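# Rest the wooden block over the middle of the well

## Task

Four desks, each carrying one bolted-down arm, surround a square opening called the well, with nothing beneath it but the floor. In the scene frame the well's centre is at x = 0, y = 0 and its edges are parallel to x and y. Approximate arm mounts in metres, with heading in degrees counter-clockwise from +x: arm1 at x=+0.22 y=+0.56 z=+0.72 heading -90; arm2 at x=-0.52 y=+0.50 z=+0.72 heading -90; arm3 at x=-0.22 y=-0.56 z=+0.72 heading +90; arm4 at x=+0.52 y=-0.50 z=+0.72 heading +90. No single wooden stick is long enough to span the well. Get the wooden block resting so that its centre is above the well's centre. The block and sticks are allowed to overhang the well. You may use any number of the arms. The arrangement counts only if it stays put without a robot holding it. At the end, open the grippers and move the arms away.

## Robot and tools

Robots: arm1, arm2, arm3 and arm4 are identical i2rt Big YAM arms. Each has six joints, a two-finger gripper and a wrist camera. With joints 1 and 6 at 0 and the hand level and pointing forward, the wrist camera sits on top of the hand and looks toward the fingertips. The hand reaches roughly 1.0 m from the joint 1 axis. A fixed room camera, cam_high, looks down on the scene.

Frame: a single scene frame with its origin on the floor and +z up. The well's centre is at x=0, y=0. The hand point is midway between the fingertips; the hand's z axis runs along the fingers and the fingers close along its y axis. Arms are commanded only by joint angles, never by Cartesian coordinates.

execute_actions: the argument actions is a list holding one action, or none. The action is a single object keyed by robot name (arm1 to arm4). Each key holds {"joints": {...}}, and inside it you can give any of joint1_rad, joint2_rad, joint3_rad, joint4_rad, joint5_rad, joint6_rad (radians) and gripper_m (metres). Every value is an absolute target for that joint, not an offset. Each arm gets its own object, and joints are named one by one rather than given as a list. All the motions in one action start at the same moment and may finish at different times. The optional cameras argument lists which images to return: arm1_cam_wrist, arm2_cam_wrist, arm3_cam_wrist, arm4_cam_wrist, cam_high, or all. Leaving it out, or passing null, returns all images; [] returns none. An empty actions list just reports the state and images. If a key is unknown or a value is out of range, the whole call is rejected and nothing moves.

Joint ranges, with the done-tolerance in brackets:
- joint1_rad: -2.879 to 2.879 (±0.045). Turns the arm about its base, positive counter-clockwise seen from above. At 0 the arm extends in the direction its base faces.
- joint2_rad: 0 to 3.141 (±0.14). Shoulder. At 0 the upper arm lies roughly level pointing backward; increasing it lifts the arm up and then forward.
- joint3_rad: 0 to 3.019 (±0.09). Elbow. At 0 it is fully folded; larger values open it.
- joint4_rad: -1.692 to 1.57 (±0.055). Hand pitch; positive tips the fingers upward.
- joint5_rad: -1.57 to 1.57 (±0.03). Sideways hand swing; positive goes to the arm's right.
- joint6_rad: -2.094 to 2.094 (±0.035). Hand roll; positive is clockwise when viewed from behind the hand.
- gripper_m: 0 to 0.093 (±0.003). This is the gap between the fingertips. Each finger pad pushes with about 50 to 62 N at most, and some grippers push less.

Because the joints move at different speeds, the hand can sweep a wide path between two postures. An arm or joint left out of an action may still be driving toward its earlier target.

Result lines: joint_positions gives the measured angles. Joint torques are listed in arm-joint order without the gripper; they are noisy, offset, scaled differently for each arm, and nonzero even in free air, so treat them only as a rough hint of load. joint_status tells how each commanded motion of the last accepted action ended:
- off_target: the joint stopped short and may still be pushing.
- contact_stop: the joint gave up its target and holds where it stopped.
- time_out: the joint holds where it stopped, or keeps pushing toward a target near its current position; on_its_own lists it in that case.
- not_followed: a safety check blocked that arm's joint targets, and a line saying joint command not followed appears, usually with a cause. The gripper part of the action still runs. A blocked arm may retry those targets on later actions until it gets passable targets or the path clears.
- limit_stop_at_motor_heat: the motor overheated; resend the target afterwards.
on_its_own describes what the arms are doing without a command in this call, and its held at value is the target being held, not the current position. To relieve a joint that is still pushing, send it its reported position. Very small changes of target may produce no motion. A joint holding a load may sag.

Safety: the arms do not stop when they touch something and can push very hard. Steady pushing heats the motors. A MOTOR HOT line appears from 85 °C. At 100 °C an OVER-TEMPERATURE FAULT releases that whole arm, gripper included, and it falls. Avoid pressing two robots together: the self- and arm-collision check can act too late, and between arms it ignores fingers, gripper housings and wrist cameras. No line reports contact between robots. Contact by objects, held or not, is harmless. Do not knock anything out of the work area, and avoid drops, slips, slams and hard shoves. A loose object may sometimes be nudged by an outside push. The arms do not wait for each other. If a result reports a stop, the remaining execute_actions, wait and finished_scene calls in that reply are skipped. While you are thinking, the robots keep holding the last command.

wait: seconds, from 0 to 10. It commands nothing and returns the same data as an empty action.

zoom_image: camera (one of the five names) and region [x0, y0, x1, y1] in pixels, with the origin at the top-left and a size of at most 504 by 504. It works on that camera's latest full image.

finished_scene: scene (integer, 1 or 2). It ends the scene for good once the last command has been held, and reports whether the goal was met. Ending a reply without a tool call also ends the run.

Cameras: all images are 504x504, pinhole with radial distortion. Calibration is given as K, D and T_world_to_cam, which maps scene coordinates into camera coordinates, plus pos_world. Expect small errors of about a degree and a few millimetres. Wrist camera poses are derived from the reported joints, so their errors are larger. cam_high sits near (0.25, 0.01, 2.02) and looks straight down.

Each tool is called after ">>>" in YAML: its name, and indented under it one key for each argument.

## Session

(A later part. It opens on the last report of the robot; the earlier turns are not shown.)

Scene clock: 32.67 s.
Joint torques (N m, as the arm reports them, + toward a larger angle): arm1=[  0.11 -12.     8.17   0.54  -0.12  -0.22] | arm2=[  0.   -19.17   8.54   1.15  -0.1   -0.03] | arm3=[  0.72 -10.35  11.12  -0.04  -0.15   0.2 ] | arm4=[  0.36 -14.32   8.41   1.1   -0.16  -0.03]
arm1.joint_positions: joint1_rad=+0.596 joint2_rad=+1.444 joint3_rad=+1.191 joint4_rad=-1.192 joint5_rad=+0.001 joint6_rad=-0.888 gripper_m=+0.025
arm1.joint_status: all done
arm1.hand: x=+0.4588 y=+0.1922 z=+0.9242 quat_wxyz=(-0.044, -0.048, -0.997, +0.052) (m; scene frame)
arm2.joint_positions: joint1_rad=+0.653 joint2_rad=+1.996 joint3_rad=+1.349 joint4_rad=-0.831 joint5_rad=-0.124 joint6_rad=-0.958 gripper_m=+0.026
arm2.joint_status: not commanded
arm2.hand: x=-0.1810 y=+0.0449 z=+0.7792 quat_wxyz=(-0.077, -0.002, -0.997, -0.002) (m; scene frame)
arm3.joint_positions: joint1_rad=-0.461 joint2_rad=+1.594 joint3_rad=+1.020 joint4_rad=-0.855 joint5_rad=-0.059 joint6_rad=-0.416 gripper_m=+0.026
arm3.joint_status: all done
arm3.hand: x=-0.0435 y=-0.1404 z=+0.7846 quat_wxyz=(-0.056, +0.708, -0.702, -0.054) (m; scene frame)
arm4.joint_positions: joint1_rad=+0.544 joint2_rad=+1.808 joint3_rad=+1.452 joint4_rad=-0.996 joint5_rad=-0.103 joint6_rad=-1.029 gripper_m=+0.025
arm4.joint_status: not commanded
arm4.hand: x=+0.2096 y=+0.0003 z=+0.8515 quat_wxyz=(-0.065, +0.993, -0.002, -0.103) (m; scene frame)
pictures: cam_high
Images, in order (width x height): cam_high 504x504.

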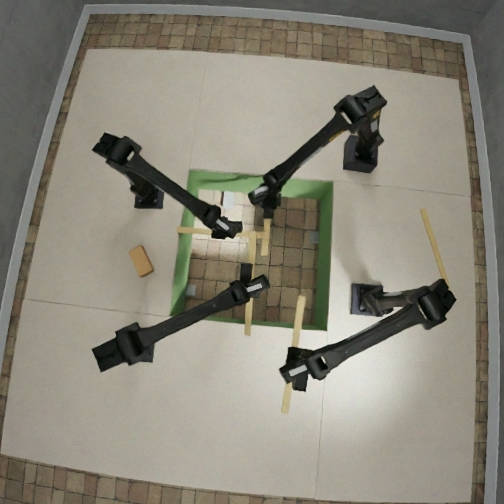

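>>> execute_actions:
  actions:
    - {"arm3": {"joints": {"joint2_rad": 1.614}}, "arm1": {"joints": {"joint1_rad": 0.2}}}
  cameras: []

>>> execute_actions:
  actions:
    - {"arm3": {"joints": {"gripper_m": 0.04}}}
  cameras: ["cam_high", "arm3_cam_wrist"]

>>> zoom_image:
  camera: "cam_high"
  region: [165, 200, 295, 270]

Scene clock: 34.23 s.
Joint torques (N m, as the arm reports them, + toward a larger angle): arm1=[  0.3  -12.02   8.13   0.53  -0.14  -0.19] | arm2=[ -0.36 -19.38   8.6    1.17  -0.11  -0.06] | arm3=[ 0.66 -9.98 11.09 -0.06 -0.15  0.2 ] | arm4=[  0.52 -14.28   8.45   1.12  -0.16  -0.04]
arm1.joint_positions: joint1_rad=+0.193 joint2_rad=+1.444 joint3_rad=+1.191 joint4_rad=-1.192 joint5_rad=+0.001 joint6_rad=-0.890 gripper_m=+0.025
arm1.joint_status: all done
arm1.hand: x=+0.2947 y=+0.1258 z=+0.9221 quat_wxyz=(-0.033, -0.246, -0.967, +0.057) (m; scene frame)
arm2.joint_positions: joint1_rad=+0.653 joint2_rad=+1.996 joint3_rad=+1.349 joint4_rad=-0.831 joint5_rad=-0.124 joint6_rad=-0.958 gripper_m=+0.026
arm2.joint_status: not commanded
arm2.hand: x=-0.1810 y=+0.0449 z=+0.7792 quat_wxyz=(-0.077, -0.002, -0.997, -0.002) (m; scene frame)
arm3.joint_positions: joint1_rad=-0.461 joint2_rad=+1.599 joint3_rad=+1.020 joint4_rad=-0.855 joint5_rad=-0.059 joint6_rad=-0.416 gripper_m=+0.026
arm3.joint_status: all done
arm3.hand: x=-0.0437 y=-0.1408 z=+0.7823 quat_wxyz=(-0.054, +0.708, -0.703, -0.053) (m; scene frame)
arm4.joint_positions: joint1_rad=+0.544 joint2_rad=+1.808 joint3_rad=+1.452 joint4_rad=-0.996 joint5_rad=-0.103 joint6_rad=-1.029 gripper_m=+0.025
arm4.joint_status: not commanded
arm4.hand: x=+0.2096 y=+0.0003 z=+0.8515 quat_wxyz=(-0.065, +0.993, -0.002, -0.103) (m; scene frame)
pictures: none
No camera images: the call's "cameras" was empty. Leave "cameras" out to get every camera's image.

Scene clock: 34.70 s.
Joint torques (N m, as the arm reports them, + toward a larger angle): arm1=[  0.4  -12.09   8.13   0.52  -0.14  -0.19] | arm2=[  0.25 -18.89   8.58   1.03  -0.17  -0.04] | arm3=[ 0.69 -9.93 11.12 -0.06 -0.15  0.2 ] | arm4=[  0.6  -14.35   8.42   1.13  -0.17  -0.03]
arm1.joint_positions: joint1_rad=+0.193 joint2_rad=+1.444 joint3_rad=+1.191 joint4_rad=-1.192 joint5_rad=+0.001 joint6_rad=-0.890 gripper_m=+0.025
arm1.joint_status: not commanded
arm1.hand: x=+0.2947 y=+0.1258 z=+0.9221 quat_wxyz=(-0.033, -0.246, -0.967, +0.057) (m; scene frame)
arm2.joint_positions: joint1_rad=+0.653 joint2_rad=+1.996 joint3_rad=+1.349 joint4_rad=-0.831 joint5_rad=-0.123 joint6_rad=-0.959 gripper_m=+0.026
arm2.joint_status: not commanded
arm2.hand: x=-0.1811 y=+0.0449 z=+0.7792 quat_wxyz=(-0.076, -0.002, -0.997, -0.002) (m; scene frame)
arm3.joint_positions: joint1_rad=-0.461 joint2_rad=+1.599 joint3_rad=+1.020 joint4_rad=-0.855 joint5_rad=-0.059 joint6_rad=-0.416 gripper_m=+0.040
arm3.joint_status: all done
arm3.hand: x=-0.0437 y=-0.1408 z=+0.7823 quat_wxyz=(-0.054, +0.708, -0.703, -0.053) (m; scene frame)
arm4.joint_positions: joint1_rad=+0.544 joint2_rad=+1.808 joint3_rad=+1.452 joint4_rad=-0.996 joint5_rad=-0.103 joint6_rad=-1.029 gripper_m=+0.025
arm4.joint_status: not commanded
arm4.hand: x=+0.2096 y=+0.0003 z=+0.8515 quat_wxyz=(-0.065, +0.993, -0.002, -0.103) (m; scene frame)
pictures: arm3_cam_wrist, cam_high
camera_calibration (this result's frames):
arm3_cam_wrist: T_world_to_cam=[[0.999871, 0.0160537, -0.000774233, 0.0481489], [0.014649, -0.890441, 0.454862, -0.475919], [0.00661284, -0.454815, -0.890561, 0.753497], [0, 0, 0, 1]] pos_world=[-0.0461537, -0.0818492, 0.887551]
Images, in order (width x height): arm3_cam_wrist 504x504, cam_high 504x504.

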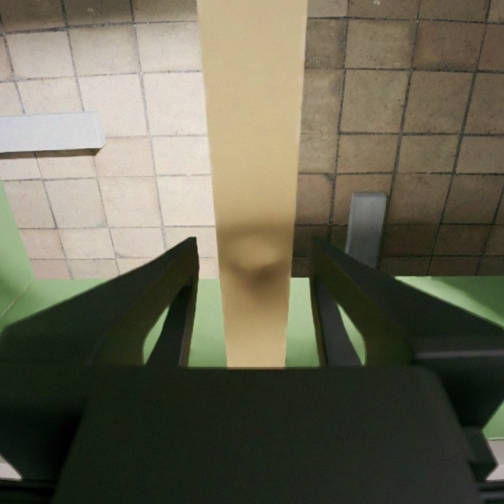

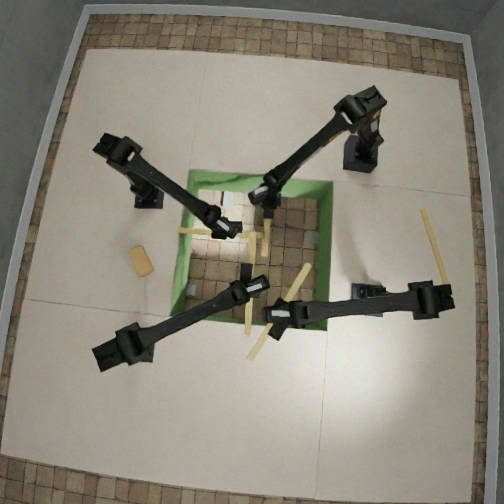

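Region (165, 200, 295, 270) of cam_high's 504x504 image, scaled by 3.877, with more detail than that image has; it fills the top 271 rows of this view, and the rest is white.

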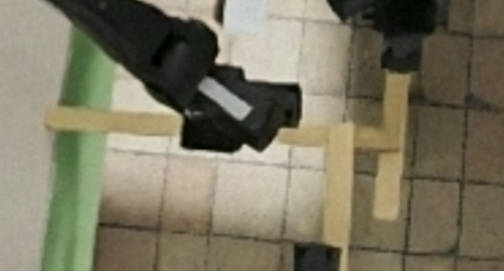

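>>> execute_actions:
  actions: []
  cameras: ["arm2_cam_wrist", "cam_high"]

>>> zoom_image:
  camera: "cam_high"
  region: [230, 160, 300, 265]

Scene clock: 35.00 s.
Joint torques (N m, as the arm reports them, + toward a larger angle): arm1=[  0.36 -12.08   8.14   0.53  -0.14  -0.19] | arm2=[ -0.65 -18.74   8.59   0.92  -0.19   0.  ] | arm3=[ 0.66 -9.85 11.1  -0.04 -0.16  0.2 ] | arm4=[  0.41 -14.39   8.38   1.13  -0.16  -0.04]
arm1.joint_positions: joint1_rad=+0.193 joint2_rad=+1.444 joint3_rad=+1.191 joint4_rad=-1.192 joint5_rad=+0.001 joint6_rad=-0.890 gripper_m=+0.025
arm1.joint_status: not commanded
arm1.hand: x=+0.2947 y=+0.1258 z=+0.9221 quat_wxyz=(-0.033, -0.246, -0.967, +0.057) (m; scene frame)
arm2.joint_positions: joint1_rad=+0.653 joint2_rad=+1.996 joint3_rad=+1.349 joint4_rad=-0.831 joint5_rad=-0.123 joint6_rad=-0.960 gripper_m=+0.026
arm2.joint_status: not commanded
arm2.hand: x=-0.1811 y=+0.0449 z=+0.7792 quat_wxyz=(-0.076, -0.001, -0.997, -0.002) (m; scene frame)
arm3.joint_positions: joint1_rad=-0.461 joint2_rad=+1.599 joint3_rad=+1.020 joint4_rad=-0.855 joint5_rad=-0.059 joint6_rad=-0.416 gripper_m=+0.040
arm3.joint_status: all done
arm3.hand: x=-0.0437 y=-0.1408 z=+0.7823 quat_wxyz=(-0.054, +0.708, -0.703, -0.053) (m; scene frame)
arm4.joint_positions: joint1_rad=+0.544 joint2_rad=+1.808 joint3_rad=+1.452 joint4_rad=-0.996 joint5_rad=-0.103 joint6_rad=-1.029 gripper_m=+0.025
arm4.joint_status: not commanded
arm4.hand: x=+0.2096 y=+0.0003 z=+0.8515 quat_wxyz=(-0.065, +0.993, -0.002, -0.103) (m; scene frame)
pictures: arm2_cam_wrist, cam_high
camera_calibration (this result's frames):
arm2_cam_wrist: T_world_to_cam=[[-0.00176604, -0.999942, -0.010598, 0.0545838], [-0.897861, -0.0030805, 0.440269, -0.499647], [-0.440276, 0.0102931, -0.897803, 0.737896], [0, 0, 0, 1]] pos_world=[-0.123639, 0.0454463, 0.883043]
Images, in order (width x height): arm2_cam_wrist 504x504, cam_high 504x504.

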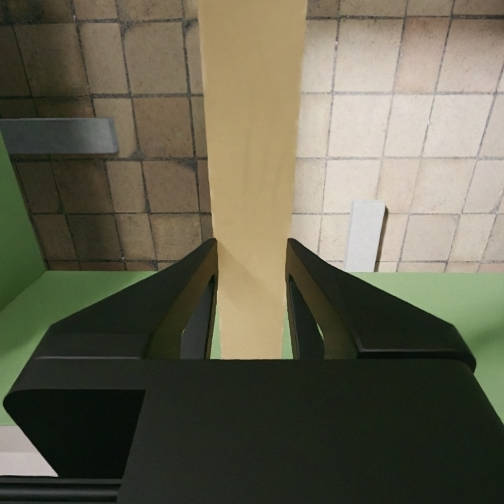

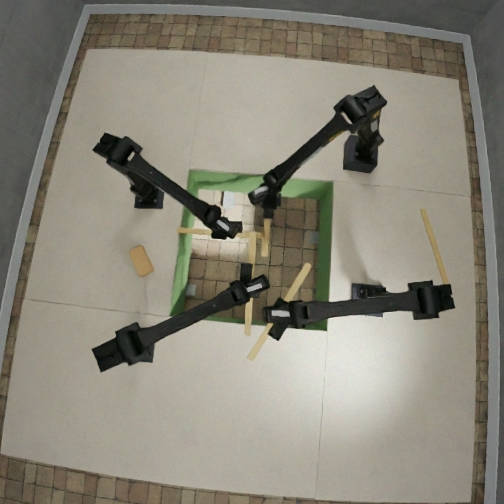

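Region (230, 160, 300, 265) of cam_high's 504x504 image, scaled by 4.800, with more detail than that image has.

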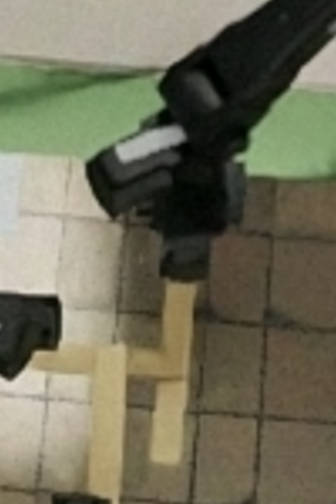

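>>> execute_actions:
  actions:
    - {"arm2": {"joints": {"joint2_rad": 1.985, "gripper_m": 0.0}}, "arm3": {"joints": {"joint2_rad": 1.635}}, "arm4": {"joints": {"joint2_rad": 1.885, "joint3_rad": 1.403, "joint4_rad": -0.957, "joint5_rad": -0.11, "joint6_rad": -0.99, "gripper_m": 0.0}}, "arm1": {"joints": {"gripper_m": 0.0}}}
  cameras: ["arm2_cam_wrist", "arm3_cam_wrist", "cam_high"]

>>> zoom_image:
  camera: "cam_high"
  region: [165, 200, 305, 345]

Scene clock: 38.47 s.
Joint torques (N m, as the arm reports them, + toward a larger angle): arm1=[  0.37 -12.03   8.15   0.54  -0.14  -0.19] | arm2=[ -0.77 -22.56   8.75   1.13  -0.15  -0.01] | arm3=[  0.72 -10.21  10.91  -0.09  -0.15   0.2 ] | arm4=[  0.47 -16.18   7.55   0.93  -0.39   0.18]
arm1.joint_positions: joint1_rad=+0.193 joint2_rad=+1.444 joint3_rad=+1.191 joint4_rad=-1.192 joint5_rad=+0.001 joint6_rad=-0.890 gripper_m=+0.025
arm1.joint_status: gripper_m off_target (ended at +0.025, target +0.000)
arm1.hand: x=+0.2947 y=+0.1258 z=+0.9221 quat_wxyz=(-0.033, -0.246, -0.967, +0.057) (m; scene frame)
arm2.joint_positions: joint1_rad=+0.653 joint2_rad=+1.996 joint3_rad=+1.349 joint4_rad=-0.831 joint5_rad=-0.123 joint6_rad=-0.960 gripper_m=+0.026
arm2.joint_status: gripper_m off_target (ended at +0.026, target +0.000); the others done
arm2.hand: x=-0.1811 y=+0.0449 z=+0.7792 quat_wxyz=(-0.076, -0.001, -0.997, -0.002) (m; scene frame)
arm3.joint_positions: joint1_rad=-0.461 joint2_rad=+1.621 joint3_rad=+1.020 joint4_rad=-0.855 joint5_rad=-0.059 joint6_rad=-0.416 gripper_m=+0.040
arm3.joint_status: all done
arm3.hand: x=-0.0444 y=-0.1424 z=+0.7728 quat_wxyz=(-0.044, +0.708, -0.703, -0.049) (m; scene frame)
arm4.joint_positions: joint1_rad=+0.544 joint2_rad=+1.890 joint3_rad=+1.391 joint4_rad=-0.973 joint5_rad=-0.106 joint6_rad=-1.001 gripper_m=+0.025
arm4.joint_status: gripper_m off_target (ended at +0.025, target +0.000); the others done
arm4.hand: x=+0.2206 y=-0.0207 z=+0.7830 quat_wxyz=(-0.012, +0.997, -0.019, -0.074) (m; scene frame)
pictures: arm2_cam_wrist, arm3_cam_wrist, cam_high
camera_calibration (this result's frames):
arm2_cam_wrist: T_world_to_cam=[[-0.00176604, -0.999942, -0.010598, 0.0545838], [-0.897861, -0.0030805, 0.440269, -0.499647], [-0.440276, 0.0102931, -0.897803, 0.737896], [0, 0, 0, 1]] pos_world=[-0.123639, 0.0454463, 0.883043]
arm3_cam_wrist: T_world_to_cam=[[0.999823, 0.0159547, -0.00998076, 0.055978], [0.0187777, -0.881043, 0.472663, -0.485243], [-0.00125226, -0.472767, -0.881187, 0.734125], [0, 0, 0, 1]] pos_world=[-0.045937, -0.0813428, 0.876816]
Images, in order (width x height): arm2_cam_wrist 504x504, arm3_cam_wrist 504x504, cam_high 504x504.

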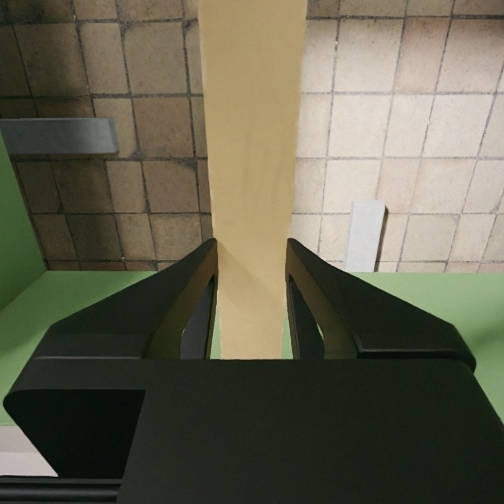

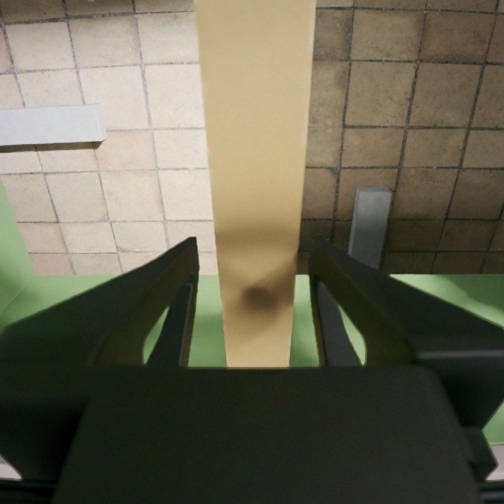

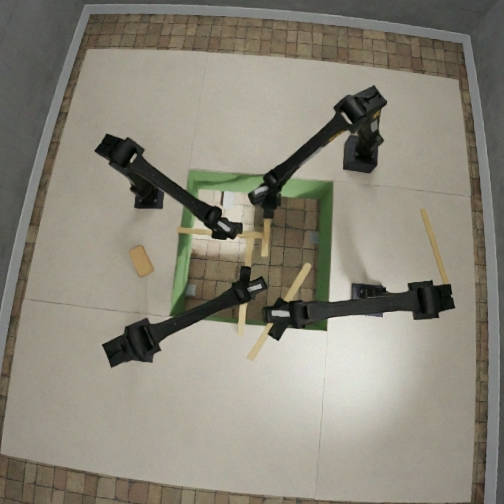

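Region (165, 200, 305, 345) of cam_high's 504x504 image, scaled by 3.476, with more detail than that image has; it fills the left 487 columns of this view, and the rest is white.

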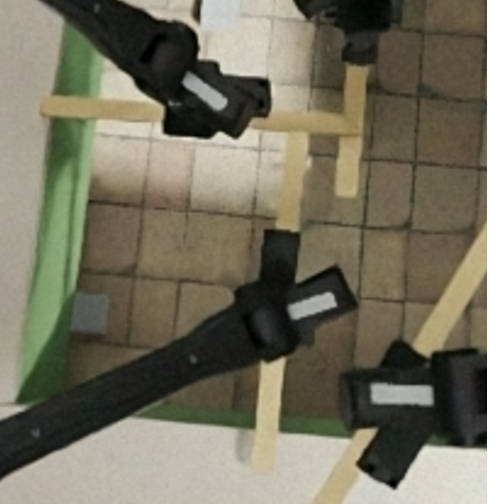

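>>> execute_actions:
  actions: []

Scene clock: 39.43 s.
Joint torques (N m, as the arm reports them, + toward a larger angle): arm1=[  0.39 -12.06   8.14   0.54  -0.14  -0.19] | arm2=[ -1.06 -22.85   8.69   1.06  -0.14  -0.03] | arm3=[  0.72 -10.21  10.94  -0.09  -0.16   0.2 ] | arm4=[  0.4  -15.81   7.49   0.9   -0.4    0.17]
arm1.joint_positions: joint1_rad=+0.193 joint2_rad=+1.444 joint3_rad=+1.191 joint4_rad=-1.192 joint5_rad=+0.001 joint6_rad=-0.890 gripper_m=+0.025
arm1.joint_status: gripper_m off_target (ended at +0.025, target +0.000)
arm1.hand: x=+0.2947 y=+0.1258 z=+0.9221 quat_wxyz=(-0.033, -0.246, -0.967, +0.057) (m; scene frame)
arm2.joint_positions: joint1_rad=+0.653 joint2_rad=+1.996 joint3_rad=+1.349 joint4_rad=-0.831 joint5_rad=-0.123 joint6_rad=-0.960 gripper_m=+0.026
arm2.joint_status: gripper_m off_target (ended at +0.026, target +0.000); the others done
arm2.hand: x=-0.1811 y=+0.0449 z=+0.7792 quat_wxyz=(-0.076, -0.001, -0.997, -0.002) (m; scene frame)
arm3.joint_positions: joint1_rad=-0.461 joint2_rad=+1.621 joint3_rad=+1.020 joint4_rad=-0.855 joint5_rad=-0.059 joint6_rad=-0.416 gripper_m=+0.040
arm3.joint_status: all done
arm3.hand: x=-0.0444 y=-0.1424 z=+0.7728 quat_wxyz=(-0.044, +0.708, -0.703, -0.049) (m; scene frame)
arm4.joint_positions: joint1_rad=+0.544 joint2_rad=+1.890 joint3_rad=+1.391 joint4_rad=-0.973 joint5_rad=-0.106 joint6_rad=-1.001 gripper_m=+0.025
arm4.joint_status: gripper_m off_target (ended at +0.025, target +0.000); the others done
arm4.hand: x=+0.2206 y=-0.0207 z=+0.7830 quat_wxyz=(-0.012, +0.997, -0.019, -0.074) (m; scene frame)
pictures: arm1_cam_wrist, arm2_cam_wrist, arm3_cam_wrist, arm4_cam_wrist, cam_high
camera_calibration (this result's frames):
arm1_cam_wrist: T_world_to_cam=[[-0.473056, -0.876909, 0.0851412, 0.171734], [-0.740161, 0.447975, 0.501478, -0.297948], [-0.477892, 0.174209, -0.860971, 1.03908], [0, 0, 0, 1]] pos_world=[0.357279, 0.103051, 1.02941]
arm2_cam_wrist: T_world_to_cam=[[-0.00176604, -0.999942, -0.010598, 0.0545838], [-0.897861, -0.0030805, 0.440269, -0.499647], [-0.440276, 0.0102931, -0.897803, 0.737896], [0, 0, 0, 1]] pos_world=[-0.123639, 0.0454463, 0.883043]
arm3_cam_wrist: T_world_to_cam=[[0.999823, 0.0159547, -0.00998076, 0.055978], [0.0187777, -0.881043, 0.472663, -0.485243], [-0.00125226, -0.472767, -0.881187, 0.734125], [0, 0, 0, 1]] pos_world=[-0.045937, -0.0813428, 0.876816]
arm4_cam_wrist: T_world_to_cam=[[0.0340521, 0.999377, 0.00929468, 0.00911927], [0.895019, -0.034632, 0.444682, -0.53802], [0.444727, -0.00682345, -0.89564, 0.730493], [0, 0, 0, 1]] pos_world=[0.156357, -0.0227618, 0.893422]
Images, in order (width x height): arm1_cam_wrist 504x504, arm2_cam_wrist 504x504, arm3_cam_wrist 504x504, arm4_cam_wrist 504x504, cam_high 504x504.

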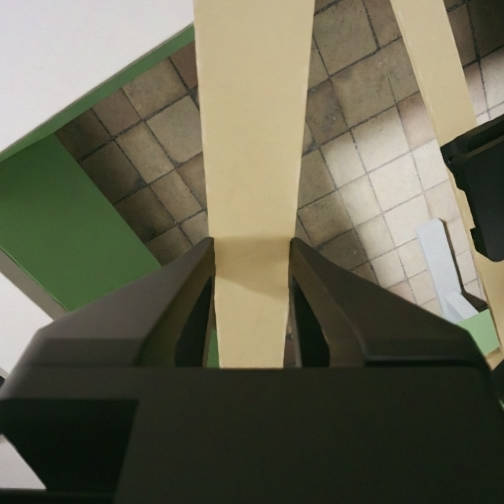

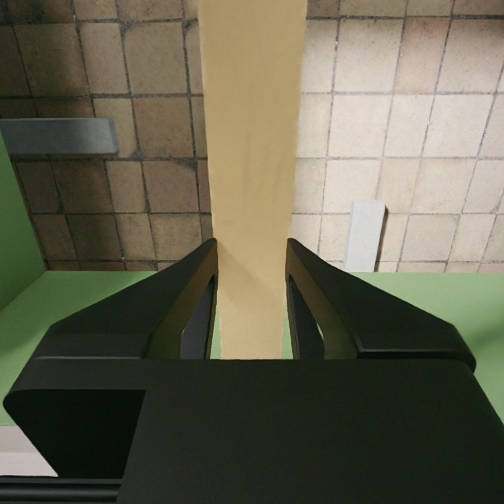

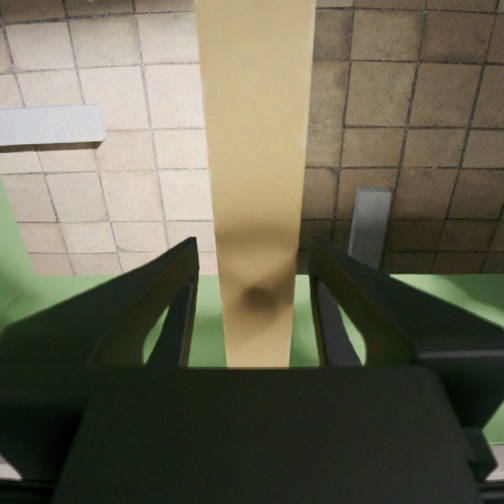

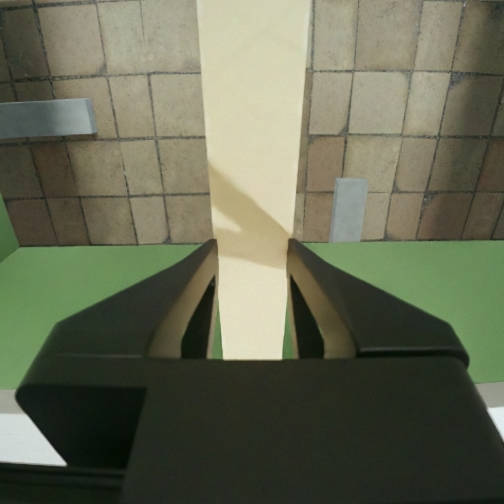

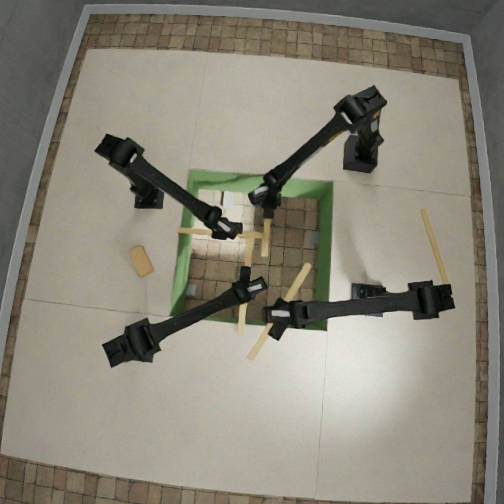

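>>> zoom_image:
  camera: "cam_high"
  region: [160, 160, 350, 350]

Region (160, 160, 350, 350) of cam_high's 504x504 image, scaled by 2.653, with more detail than that image has.

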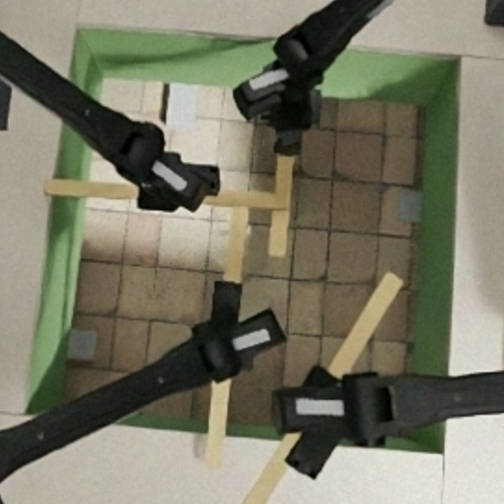

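>>> execute_actions:
  actions:
    - {"arm2": {"joints": {"joint2_rad": 1.965}}, "arm4": {"joints": {"joint1_rad": 0.614, "joint6_rad": -0.965}}}
  cameras: ["cam_high", "arm4_cam_wrist"]

>>> zoom_image:
  camera: "cam_high"
  region: [160, 160, 350, 350]

Scene clock: 41.67 s.
Joint torques (N m, as the arm reports them, + toward a larger angle): arm1=[  0.4  -12.04   8.14   0.55  -0.14  -0.19] | arm2=[ -0.53 -24.27   8.54   1.12  -0.08  -0.06] | arm3=[  0.73 -10.23  10.96  -0.09  -0.15   0.2 ] | arm4=[ -0.29 -15.9    7.49   0.87  -0.34   0.17]
arm1.joint_positions: joint1_rad=+0.193 joint2_rad=+1.444 joint3_rad=+1.191 joint4_rad=-1.192 joint5_rad=+0.001 joint6_rad=-0.890 gripper_m=+0.025
arm1.joint_status: not commanded
arm1.hand: x=+0.2947 y=+0.1258 z=+0.9221 quat_wxyz=(-0.033, -0.246, -0.967, +0.057) (m; scene frame)
arm2.joint_positions: joint1_rad=+0.653 joint2_rad=+1.989 joint3_rad=+1.349 joint4_rad=-0.831 joint5_rad=-0.123 joint6_rad=-0.960 gripper_m=+0.026
arm2.joint_status: all done
arm2.hand: x=-0.1805 y=+0.0440 z=+0.7827 quat_wxyz=(-0.078, -0.001, -0.997, +0.001) (m; scene frame)
arm3.joint_positions: joint1_rad=-0.461 joint2_rad=+1.621 joint3_rad=+1.020 joint4_rad=-0.855 joint5_rad=-0.059 joint6_rad=-0.416 gripper_m=+0.040
arm3.joint_status: not commanded
arm3.hand: x=-0.0444 y=-0.1424 z=+0.7728 quat_wxyz=(-0.044, +0.708, -0.703, -0.049) (m; scene frame)
arm4.joint_positions: joint1_rad=+0.620 joint2_rad=+1.890 joint3_rad=+1.391 joint4_rad=-0.973 joint5_rad=-0.108 joint6_rad=-0.976 gripper_m=+0.025
arm4.joint_status: all done
arm4.hand: x=+0.1849 y=-0.0450 z=+0.7834 quat_wxyz=(-0.008, +0.997, +0.006, -0.075) (m; scene frame)
pictures: arm4_cam_wrist, cam_high
camera_calibration (this result's frames):
arm4_cam_wrist: T_world_to_cam=[[-0.0170892, 0.999841, 0.00515295, 0.0472916], [0.89655, 0.013042, 0.44275, -0.503712], [0.442612, 0.0121861, -0.89663, 0.748542], [0, 0, 0, 1]] pos_world=[0.121098, -0.0498365, 0.89394]
Images, in order (width x height): arm4_cam_wrist 504x504, cam_high 504x504.

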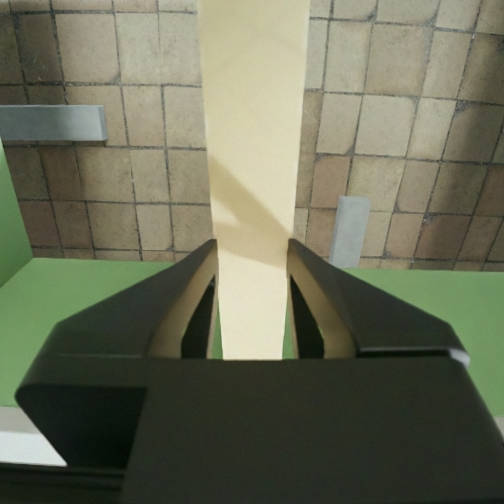

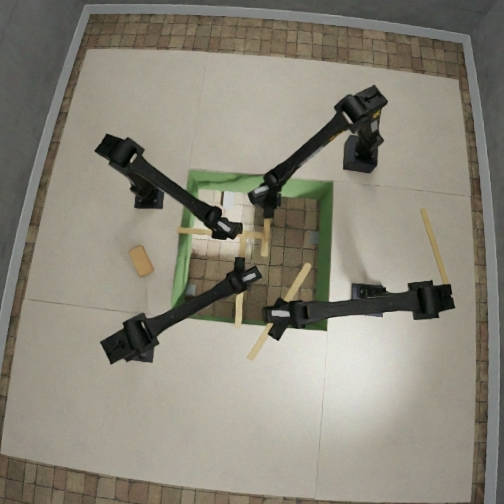

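Region (160, 160, 350, 350) of cam_high's 504x504 image, scaled by 2.653, with more detail than that image has.

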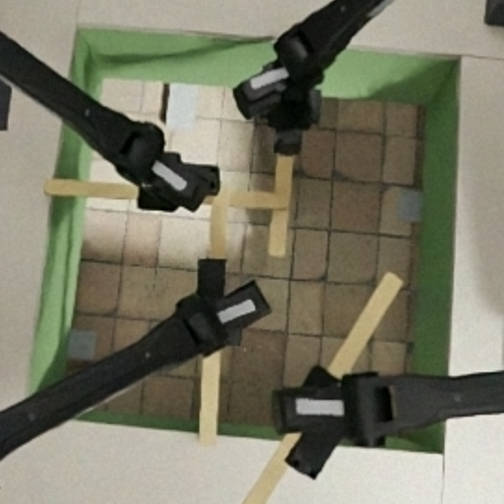

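>>> zoom_image:
  camera: "cam_high"
  region: [210, 205, 290, 285]

>>> zoom_image:
  camera: "cam_high"
  region: [205, 280, 275, 350]

Region (210, 205, 290, 285) of cam_high's 504x504 image, scaled by 6.300, with more detail than that image has.

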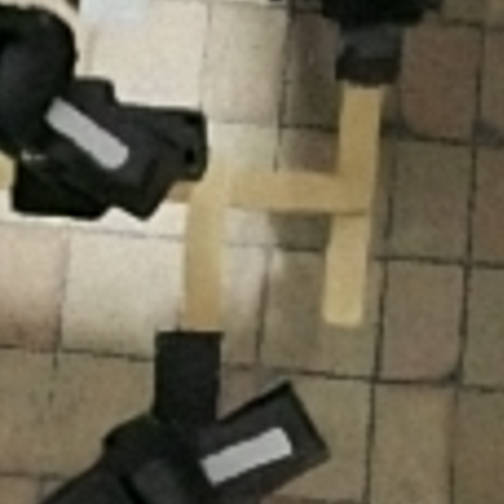

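Region (205, 280, 275, 350) of cam_high's 504x504 image, scaled by 7.200, with more detail than that image has.

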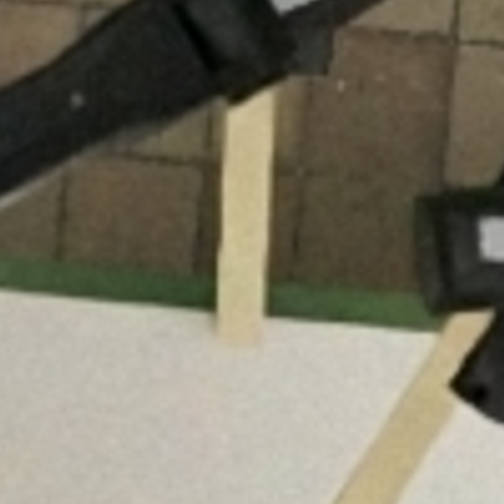

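>>> execute_actions:
  actions:
    - {"arm2": {"joints": {"joint2_rad": 1.95}}, "arm4": {"joints": {"joint1_rad": 0.604, "joint2_rad": 1.925, "joint6_rad": -0.97}}}
  cameras: ["cam_high", "arm4_cam_wrist"]

>>> zoom_image:
  camera: "cam_high"
  region: [170, 200, 310, 340]

Scene clock: 43.07 s.
Joint torques (N m, as the arm reports them, + toward a larger angle): arm1=[  0.4  -12.03   8.15   0.54  -0.14  -0.2 ] | arm2=[ -0.32 -23.43   8.81   1.05  -0.16   0.  ] | arm3=[  0.62 -10.22  10.95  -0.09  -0.16   0.2 ] | arm4=[ -0.26 -14.38   7.37   0.86  -0.33   0.12]
arm1.joint_positions: joint1_rad=+0.193 joint2_rad=+1.444 joint3_rad=+1.191 joint4_rad=-1.192 joint5_rad=+0.001 joint6_rad=-0.890 gripper_m=+0.025
arm1.joint_status: not commanded
arm1.hand: x=+0.2947 y=+0.1258 z=+0.9221 quat_wxyz=(-0.033, -0.246, -0.967, +0.057) (m; scene frame)
arm2.joint_positions: joint1_rad=+0.653 joint2_rad=+1.972 joint3_rad=+1.349 joint4_rad=-0.831 joint5_rad=-0.123 joint6_rad=-0.960 gripper_m=+0.026
arm2.joint_status: all done
arm2.hand: x=-0.1791 y=+0.0417 z=+0.7923 quat_wxyz=(-0.083, -0.001, -0.997, +0.008) (m; scene frame)
arm3.joint_positions: joint1_rad=-0.461 joint2_rad=+1.621 joint3_rad=+1.020 joint4_rad=-0.855 joint5_rad=-0.059 joint6_rad=-0.416 gripper_m=+0.040
arm3.joint_status: not commanded
arm3.hand: x=-0.0444 y=-0.1424 z=+0.7728 quat_wxyz=(-0.044, +0.708, -0.703, -0.049) (m; scene frame)
arm4.joint_positions: joint1_rad=+0.609 joint2_rad=+1.909 joint3_rad=+1.391 joint4_rad=-0.973 joint5_rad=-0.108 joint6_rad=-0.976 gripper_m=+0.025
arm4.joint_status: all done
arm4.hand: x=+0.1909 y=-0.0428 z=+0.7734 quat_wxyz=(+0.000, +0.998, +0.001, -0.070) (m; scene frame)
pictures: arm4_cam_wrist, cam_high
camera_calibration (this result's frames):
arm4_cam_wrist: T_world_to_cam=[[-0.00614388, 0.999929, -0.0101632, 0.0549974], [0.892039, 0.0100735, 0.451845, -0.510962], [0.451916, -0.00628993, -0.892038, 0.730824], [0, 0, 0, 1]] pos_world=[0.125865, -0.0452495, 0.883358]
Images, in order (width x height): arm4_cam_wrist 504x504, cam_high 504x504.

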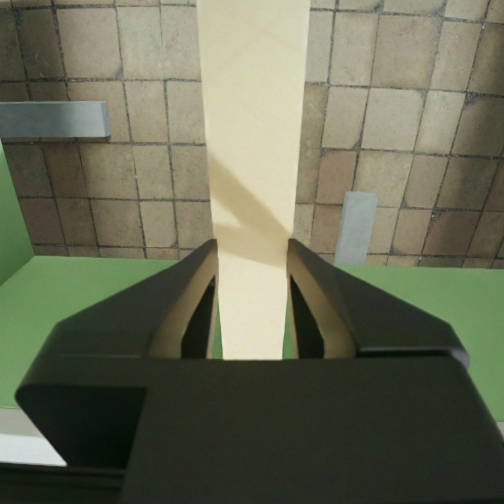

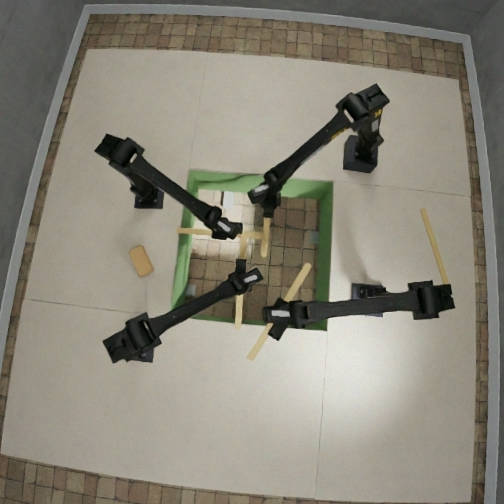

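Region (170, 200, 310, 340) of cam_high's 504x504 image, scaled by 3.600, with more detail than that image has.

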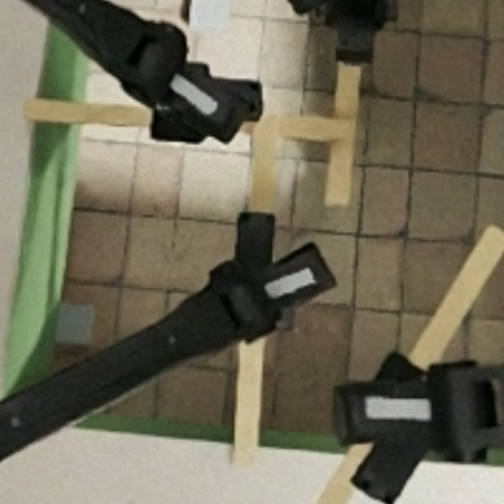

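>>> execute_actions:
  actions:
    - {"arm3": {"joints": {"gripper_m": 0.0}}, "arm4": {"joints": {"gripper_m": 0.04}}}
  cameras: ["cam_high", "arm4_cam_wrist", "arm3_cam_wrist"]

>>> zoom_image:
  camera: "cam_high"
  region: [170, 200, 310, 340]

Scene clock: 44.13 s.
Joint torques (N m, as the arm reports them, + toward a larger angle): arm1=[  0.39 -12.05   8.14   0.53  -0.14  -0.19] | arm2=[ -0.22 -24.48   8.86   1.07  -0.19   0.02] | arm3=[  0.69 -10.24  10.95  -0.08  -0.14   0.2 ] | arm4=[ -0.39 -14.56   7.45   0.87  -0.33   0.12]
arm1.joint_positions: joint1_rad=+0.193 joint2_rad=+1.444 joint3_rad=+1.191 joint4_rad=-1.192 joint5_rad=+0.001 joint6_rad=-0.890 gripper_m=+0.025
arm1.joint_status: not commanded
arm1.hand: x=+0.2947 y=+0.1258 z=+0.9221 quat_wxyz=(-0.033, -0.246, -0.967, +0.057) (m; scene frame)
arm2.joint_positions: joint1_rad=+0.653 joint2_rad=+1.972 joint3_rad=+1.349 joint4_rad=-0.831 joint5_rad=-0.123 joint6_rad=-0.960 gripper_m=+0.026
arm2.joint_status: not commanded
arm2.hand: x=-0.1791 y=+0.0417 z=+0.7923 quat_wxyz=(-0.083, -0.001, -0.997, +0.008) (m; scene frame)
arm3.joint_positions: joint1_rad=-0.461 joint2_rad=+1.621 joint3_rad=+1.020 joint4_rad=-0.855 joint5_rad=-0.059 joint6_rad=-0.416 gripper_m=+0.027
arm3.joint_status: gripper_m off_target (ended at +0.027, target +0.000)
arm3.hand: x=-0.0445 y=-0.1423 z=+0.7728 quat_wxyz=(-0.043, +0.708, -0.703, -0.049) (m; scene frame)
arm4.joint_positions: joint1_rad=+0.609 joint2_rad=+1.909 joint3_rad=+1.391 joint4_rad=-0.973 joint5_rad=-0.108 joint6_rad=-0.976 gripper_m=+0.040
arm4.joint_status: all done
arm4.hand: x=+0.1909 y=-0.0428 z=+0.7734 quat_wxyz=(+0.000, +0.998, +0.001, -0.070) (m; scene frame)
pictures: arm3_cam_wrist, arm4_cam_wrist, cam_high
camera_calibration (this result's frames):
arm3_cam_wrist: T_world_to_cam=[[0.999819, 0.0160006, -0.0103253, 0.0563103], [0.0189807, -0.881114, 0.472523, -0.485113], [-0.00153709, -0.472633, -0.881258, 0.734202], [0, 0, 0, 1]] pos_world=[-0.0459637, -0.0813328, 0.87683]
arm4_cam_wrist: T_world_to_cam=[[-0.00614388, 0.999929, -0.0101632, 0.0549974], [0.892039, 0.0100735, 0.451845, -0.510962], [0.451916, -0.00628993, -0.892038, 0.730824], [0, 0, 0, 1]] pos_world=[0.125865, -0.0452495, 0.883358]
Images, in order (width x height): arm3_cam_wrist 504x504, arm4_cam_wrist 504x504, cam_high 504x504.

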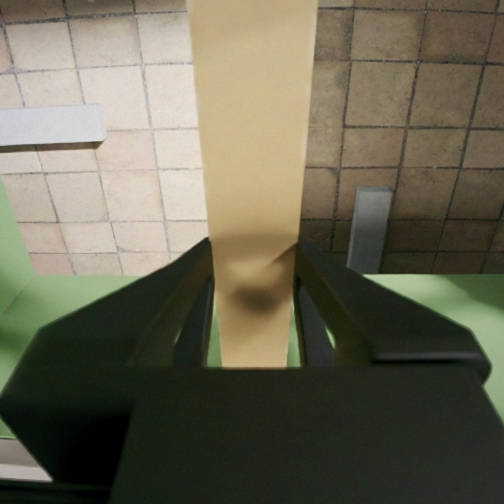

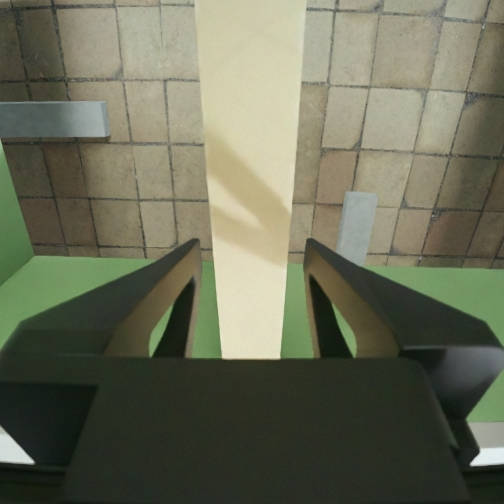

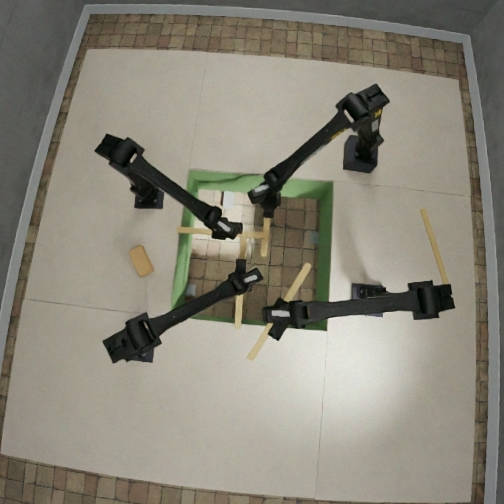

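Region (170, 200, 310, 340) of cam_high's 504x504 image, scaled by 3.600, with more detail than that image has.

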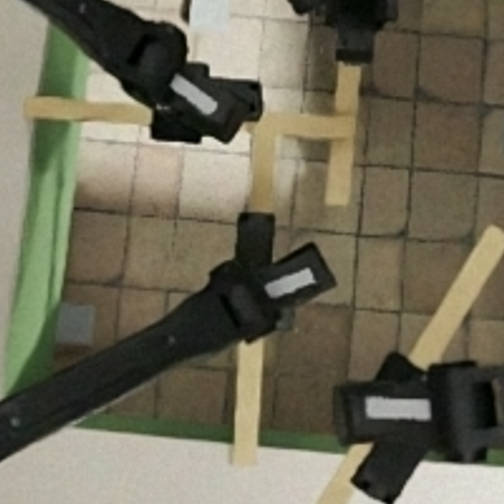

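>>> execute_actions:
  actions:
    - {"arm4": {"joints": {"joint2_rad": 1.72}}, "arm1": {"joints": {"joint6_rad": -0.66, "joint5_rad": -0.04}}}
  cameras: []

>>> execute_actions:
  actions:
    - {"arm4": {"joints": {"joint1_rad": 1.0, "joint2_rad": 1.45, "joint3_rad": 1.03, "joint4_rad": -1.09, "joint5_rad": 0.0, "joint6_rad": -0.6, "gripper_m": 0.09}}}
  cameras: ["cam_high"]

Scene clock: 47.53 s.
Joint torques (N m, as the arm reports them, + toward a larger angle): arm1=[  0.4  -12.07   8.14   0.54  -0.17   0.05] | arm2=[ -0.42 -23.68   8.93   1.16  -0.11  -0.02] | arm3=[  0.69 -10.21  10.95  -0.09  -0.14   0.2 ] | arm4=[ -0.19 -12.94   8.43   1.16  -0.33   0.13]
arm1.joint_positions: joint1_rad=+0.193 joint2_rad=+1.444 joint3_rad=+1.191 joint4_rad=-1.192 joint5_rad=-0.038 joint6_rad=-0.672 gripper_m=+0.025
arm1.joint_status: all done
arm1.hand: x=+0.3014 y=+0.1271 z=+0.9223 quat_wxyz=(-0.056, -0.348, -0.935, +0.043) (m; scene frame)
arm2.joint_positions: joint1_rad=+0.653 joint2_rad=+1.972 joint3_rad=+1.349 joint4_rad=-0.831 joint5_rad=-0.123 joint6_rad=-0.960 gripper_m=+0.026
arm2.joint_status: not commanded
arm2.hand: x=-0.1791 y=+0.0417 z=+0.7923 quat_wxyz=(-0.083, -0.001, -0.997, +0.008) (m; scene frame)
arm3.joint_positions: joint1_rad=-0.461 joint2_rad=+1.621 joint3_rad=+1.020 joint4_rad=-0.855 joint5_rad=-0.059 joint6_rad=-0.416 gripper_m=+0.027
arm3.joint_status: not commanded
arm3.hand: x=-0.0445 y=-0.1423 z=+0.7728 quat_wxyz=(-0.043, +0.708, -0.703, -0.049) (m; scene frame)
arm4.joint_positions: joint1_rad=+0.609 joint2_rad=+1.705 joint3_rad=+1.390 joint4_rad=-0.973 joint5_rad=-0.108 joint6_rad=-0.976 gripper_m=+0.040
arm4.joint_status: all done
arm4.hand: x=+0.1868 y=-0.0352 z=+0.8846 quat_wxyz=(-0.084, +0.988, +0.006, -0.126) (m; scene frame)
pictures: none
No camera images: the call's "cameras" was empty. Leave "cameras" out to get every camera's image.

Scene clock: 48.93 s.
Joint torques (N m, as the arm reports them, + toward a larger angle): arm1=[  0.38 -12.07   8.15   0.54  -0.16   0.03] | arm2=[ -0.25 -23.61   8.94   1.2   -0.18  -0.02] | arm3=[  0.7  -10.24  10.95  -0.1   -0.14   0.2 ] | arm4=[-0.36 -8.64  7.28 -0.12 -0.05  0.16]
arm1.joint_positions: joint1_rad=+0.193 joint2_rad=+1.444 joint3_rad=+1.191 joint4_rad=-1.192 joint5_rad=-0.038 joint6_rad=-0.671 gripper_m=+0.025
arm1.joint_status: not commanded
arm1.hand: x=+0.3014 y=+0.1271 z=+0.9223 quat_wxyz=(-0.056, -0.348, -0.935, +0.043) (m; scene frame)
arm2.joint_positions: joint1_rad=+0.653 joint2_rad=+1.972 joint3_rad=+1.349 joint4_rad=-0.831 joint5_rad=-0.123 joint6_rad=-0.960 gripper_m=+0.026
arm2.joint_status: not commanded
arm2.hand: x=-0.1791 y=+0.0417 z=+0.7923 quat_wxyz=(-0.083, -0.001, -0.997, +0.008) (m; scene frame)
arm3.joint_positions: joint1_rad=-0.461 joint2_rad=+1.621 joint3_rad=+1.020 joint4_rad=-0.855 joint5_rad=-0.059 joint6_rad=-0.416 gripper_m=+0.027
arm3.joint_status: not commanded
arm3.hand: x=-0.0445 y=-0.1423 z=+0.7728 quat_wxyz=(-0.043, +0.708, -0.703, -0.049) (m; scene frame)
arm4.joint_positions: joint1_rad=+1.005 joint2_rad=+1.440 joint3_rad=+1.024 joint4_rad=-1.076 joint5_rad=-0.002 joint6_rad=-0.611 gripper_m=+0.090
arm4.joint_status: all done
arm4.hand: x=+0.1793 y=-0.2746 z=+0.8582 quat_wxyz=(-0.019, +0.999, +0.014, -0.036) (m; scene frame)
pictures: cam_high
Images, in order (width x height): cam_high 504x504.

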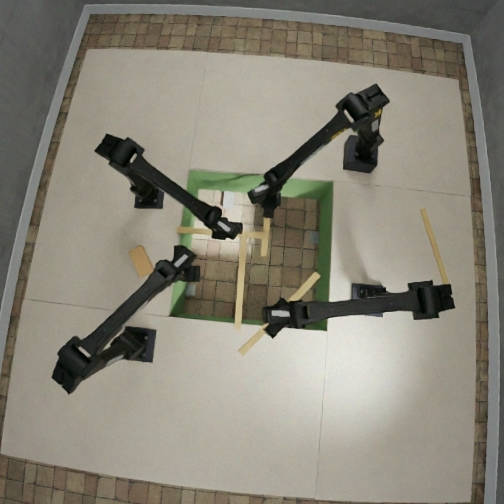

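>>> execute_actions:
  actions:
    - {"arm4": {"joints": {"joint1_rad": 1.685, "joint2_rad": 1.52, "joint3_rad": 1.03, "joint4_rad": -1.095, "joint6_rad": -0.39}}, "arm1": {"joints": {"joint1_rad": -0.4, "joint2_rad": 1.535, "joint3_rad": 0.923, "joint4_rad": -0.775}}}
  cameras: ["cam_high", "arm4_cam_wrist", "arm1_cam_wrist"]

>>> zoom_image:
  camera: "cam_high"
  region: [200, 180, 360, 340]

Scene clock: 50.57 s.
Joint torques (N m, as the arm reports them, + toward a larger angle): arm1=[  0.36 -14.     6.95   1.35  -0.13   0.01] | arm2=[ -0.77 -23.1    8.7    1.1   -0.18   0.  ] | arm3=[  0.69 -10.22  10.93  -0.1   -0.14   0.2 ] | arm4=[ -0.44 -10.14   6.93  -0.41  -0.1    0.17]
arm1.joint_positions: joint1_rad=-0.405 joint2_rad=+1.550 joint3_rad=+0.918 joint4_rad=-0.788 joint5_rad=-0.039 joint6_rad=-0.669 gripper_m=+0.025
arm1.joint_status: all done
arm1.hand: x=+0.0502 y=+0.1664 z=+0.7854 quat_wxyz=(-0.043, -0.609, -0.789, +0.066) (m; scene frame)
arm2.joint_positions: joint1_rad=+0.653 joint2_rad=+1.972 joint3_rad=+1.349 joint4_rad=-0.831 joint5_rad=-0.123 joint6_rad=-0.960 gripper_m=+0.026
arm2.joint_status: not commanded
arm2.hand: x=-0.1791 y=+0.0417 z=+0.7923 quat_wxyz=(-0.083, -0.001, -0.997, +0.008) (m; scene frame)
arm3.joint_positions: joint1_rad=-0.461 joint2_rad=+1.621 joint3_rad=+1.020 joint4_rad=-0.855 joint5_rad=-0.059 joint6_rad=-0.416 gripper_m=+0.027
arm3.joint_status: not commanded
arm3.hand: x=-0.0445 y=-0.1423 z=+0.7728 quat_wxyz=(-0.043, +0.708, -0.703, -0.049) (m; scene frame)
arm4.joint_positions: joint1_rad=+1.690 joint2_rad=+1.520 joint3_rad=+1.024 joint4_rad=-1.079 joint5_rad=-0.001 joint6_rad=-0.401 gripper_m=+0.090
arm4.joint_status: all done
arm4.hand: x=+0.1171 y=-0.5407 z=+0.8291 quat_wxyz=(+0.003, +0.968, +0.249, -0.002) (m; scene frame)
pictures: arm1_cam_wrist, arm4_cam_wrist, cam_high
camera_calibration (this result's frames):
arm1_cam_wrist: T_world_to_cam=[[-0.965307, -0.2576, 0.0427203, 0.0582312], [-0.211194, 0.866437, 0.45242, -0.486245], [-0.153558, 0.427701, -0.890781, 0.762424], [0, 0, 0, 1]] pos_world=[0.070595, 0.110212, 0.896652]
arm4_cam_wrist: T_world_to_cam=[[-0.485772, 0.87394, -0.0159329, 0.54585], [0.714756, 0.407651, 0.568282, -0.326095], [0.50314, 0.264668, -0.82268, 0.893721], [0, 0, 0, 1]] pos_world=[0.04857, -0.580646, 0.929257]
Images, in order (width x height): arm1_cam_wrist 504x504, arm4_cam_wrist 504x504, cam_high 504x504.

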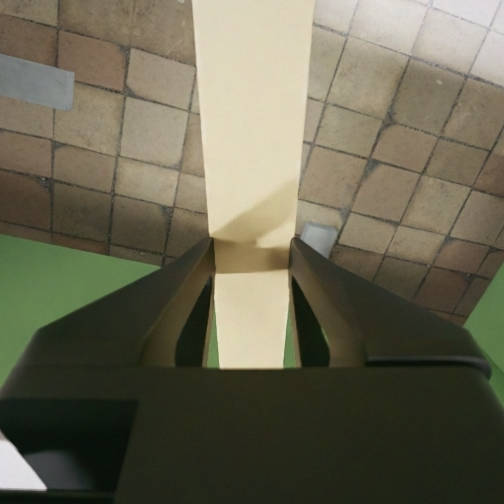

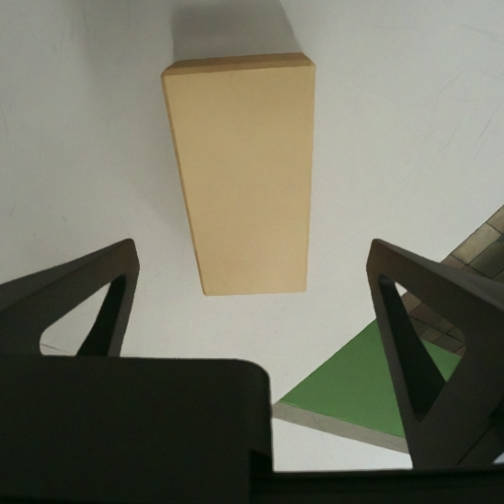

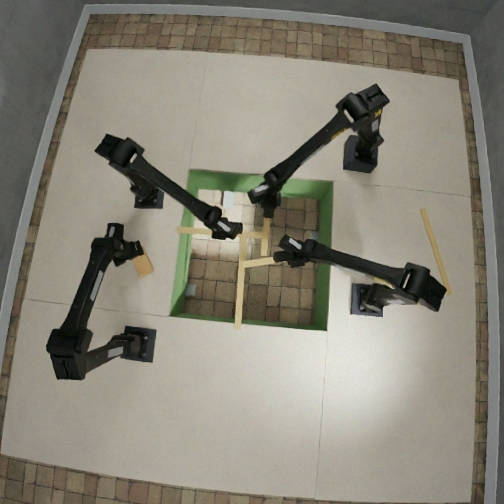

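Region (200, 180, 360, 340) of cam_high's 504x504 image, scaled by 3.150, with more detail than that image has.

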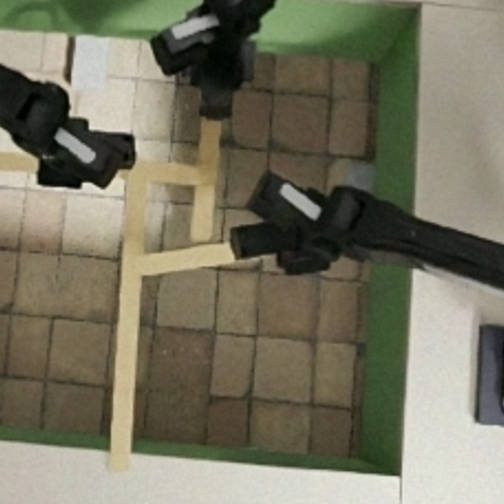

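>>> zoom_image:
  camera: "cam_high"
  region: [225, 220, 295, 290]

Region (225, 220, 295, 290) of cam_high's 504x504 image, scaled by 7.200, with more detail than that image has.

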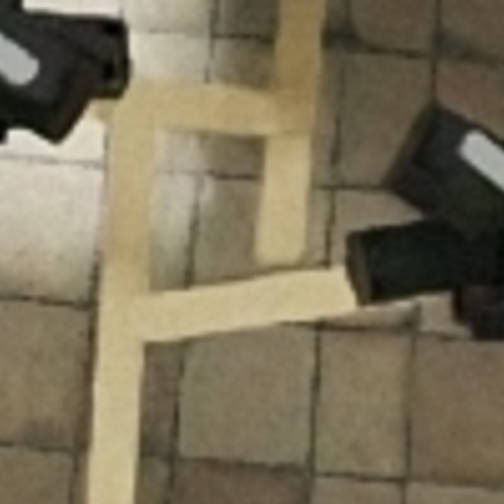

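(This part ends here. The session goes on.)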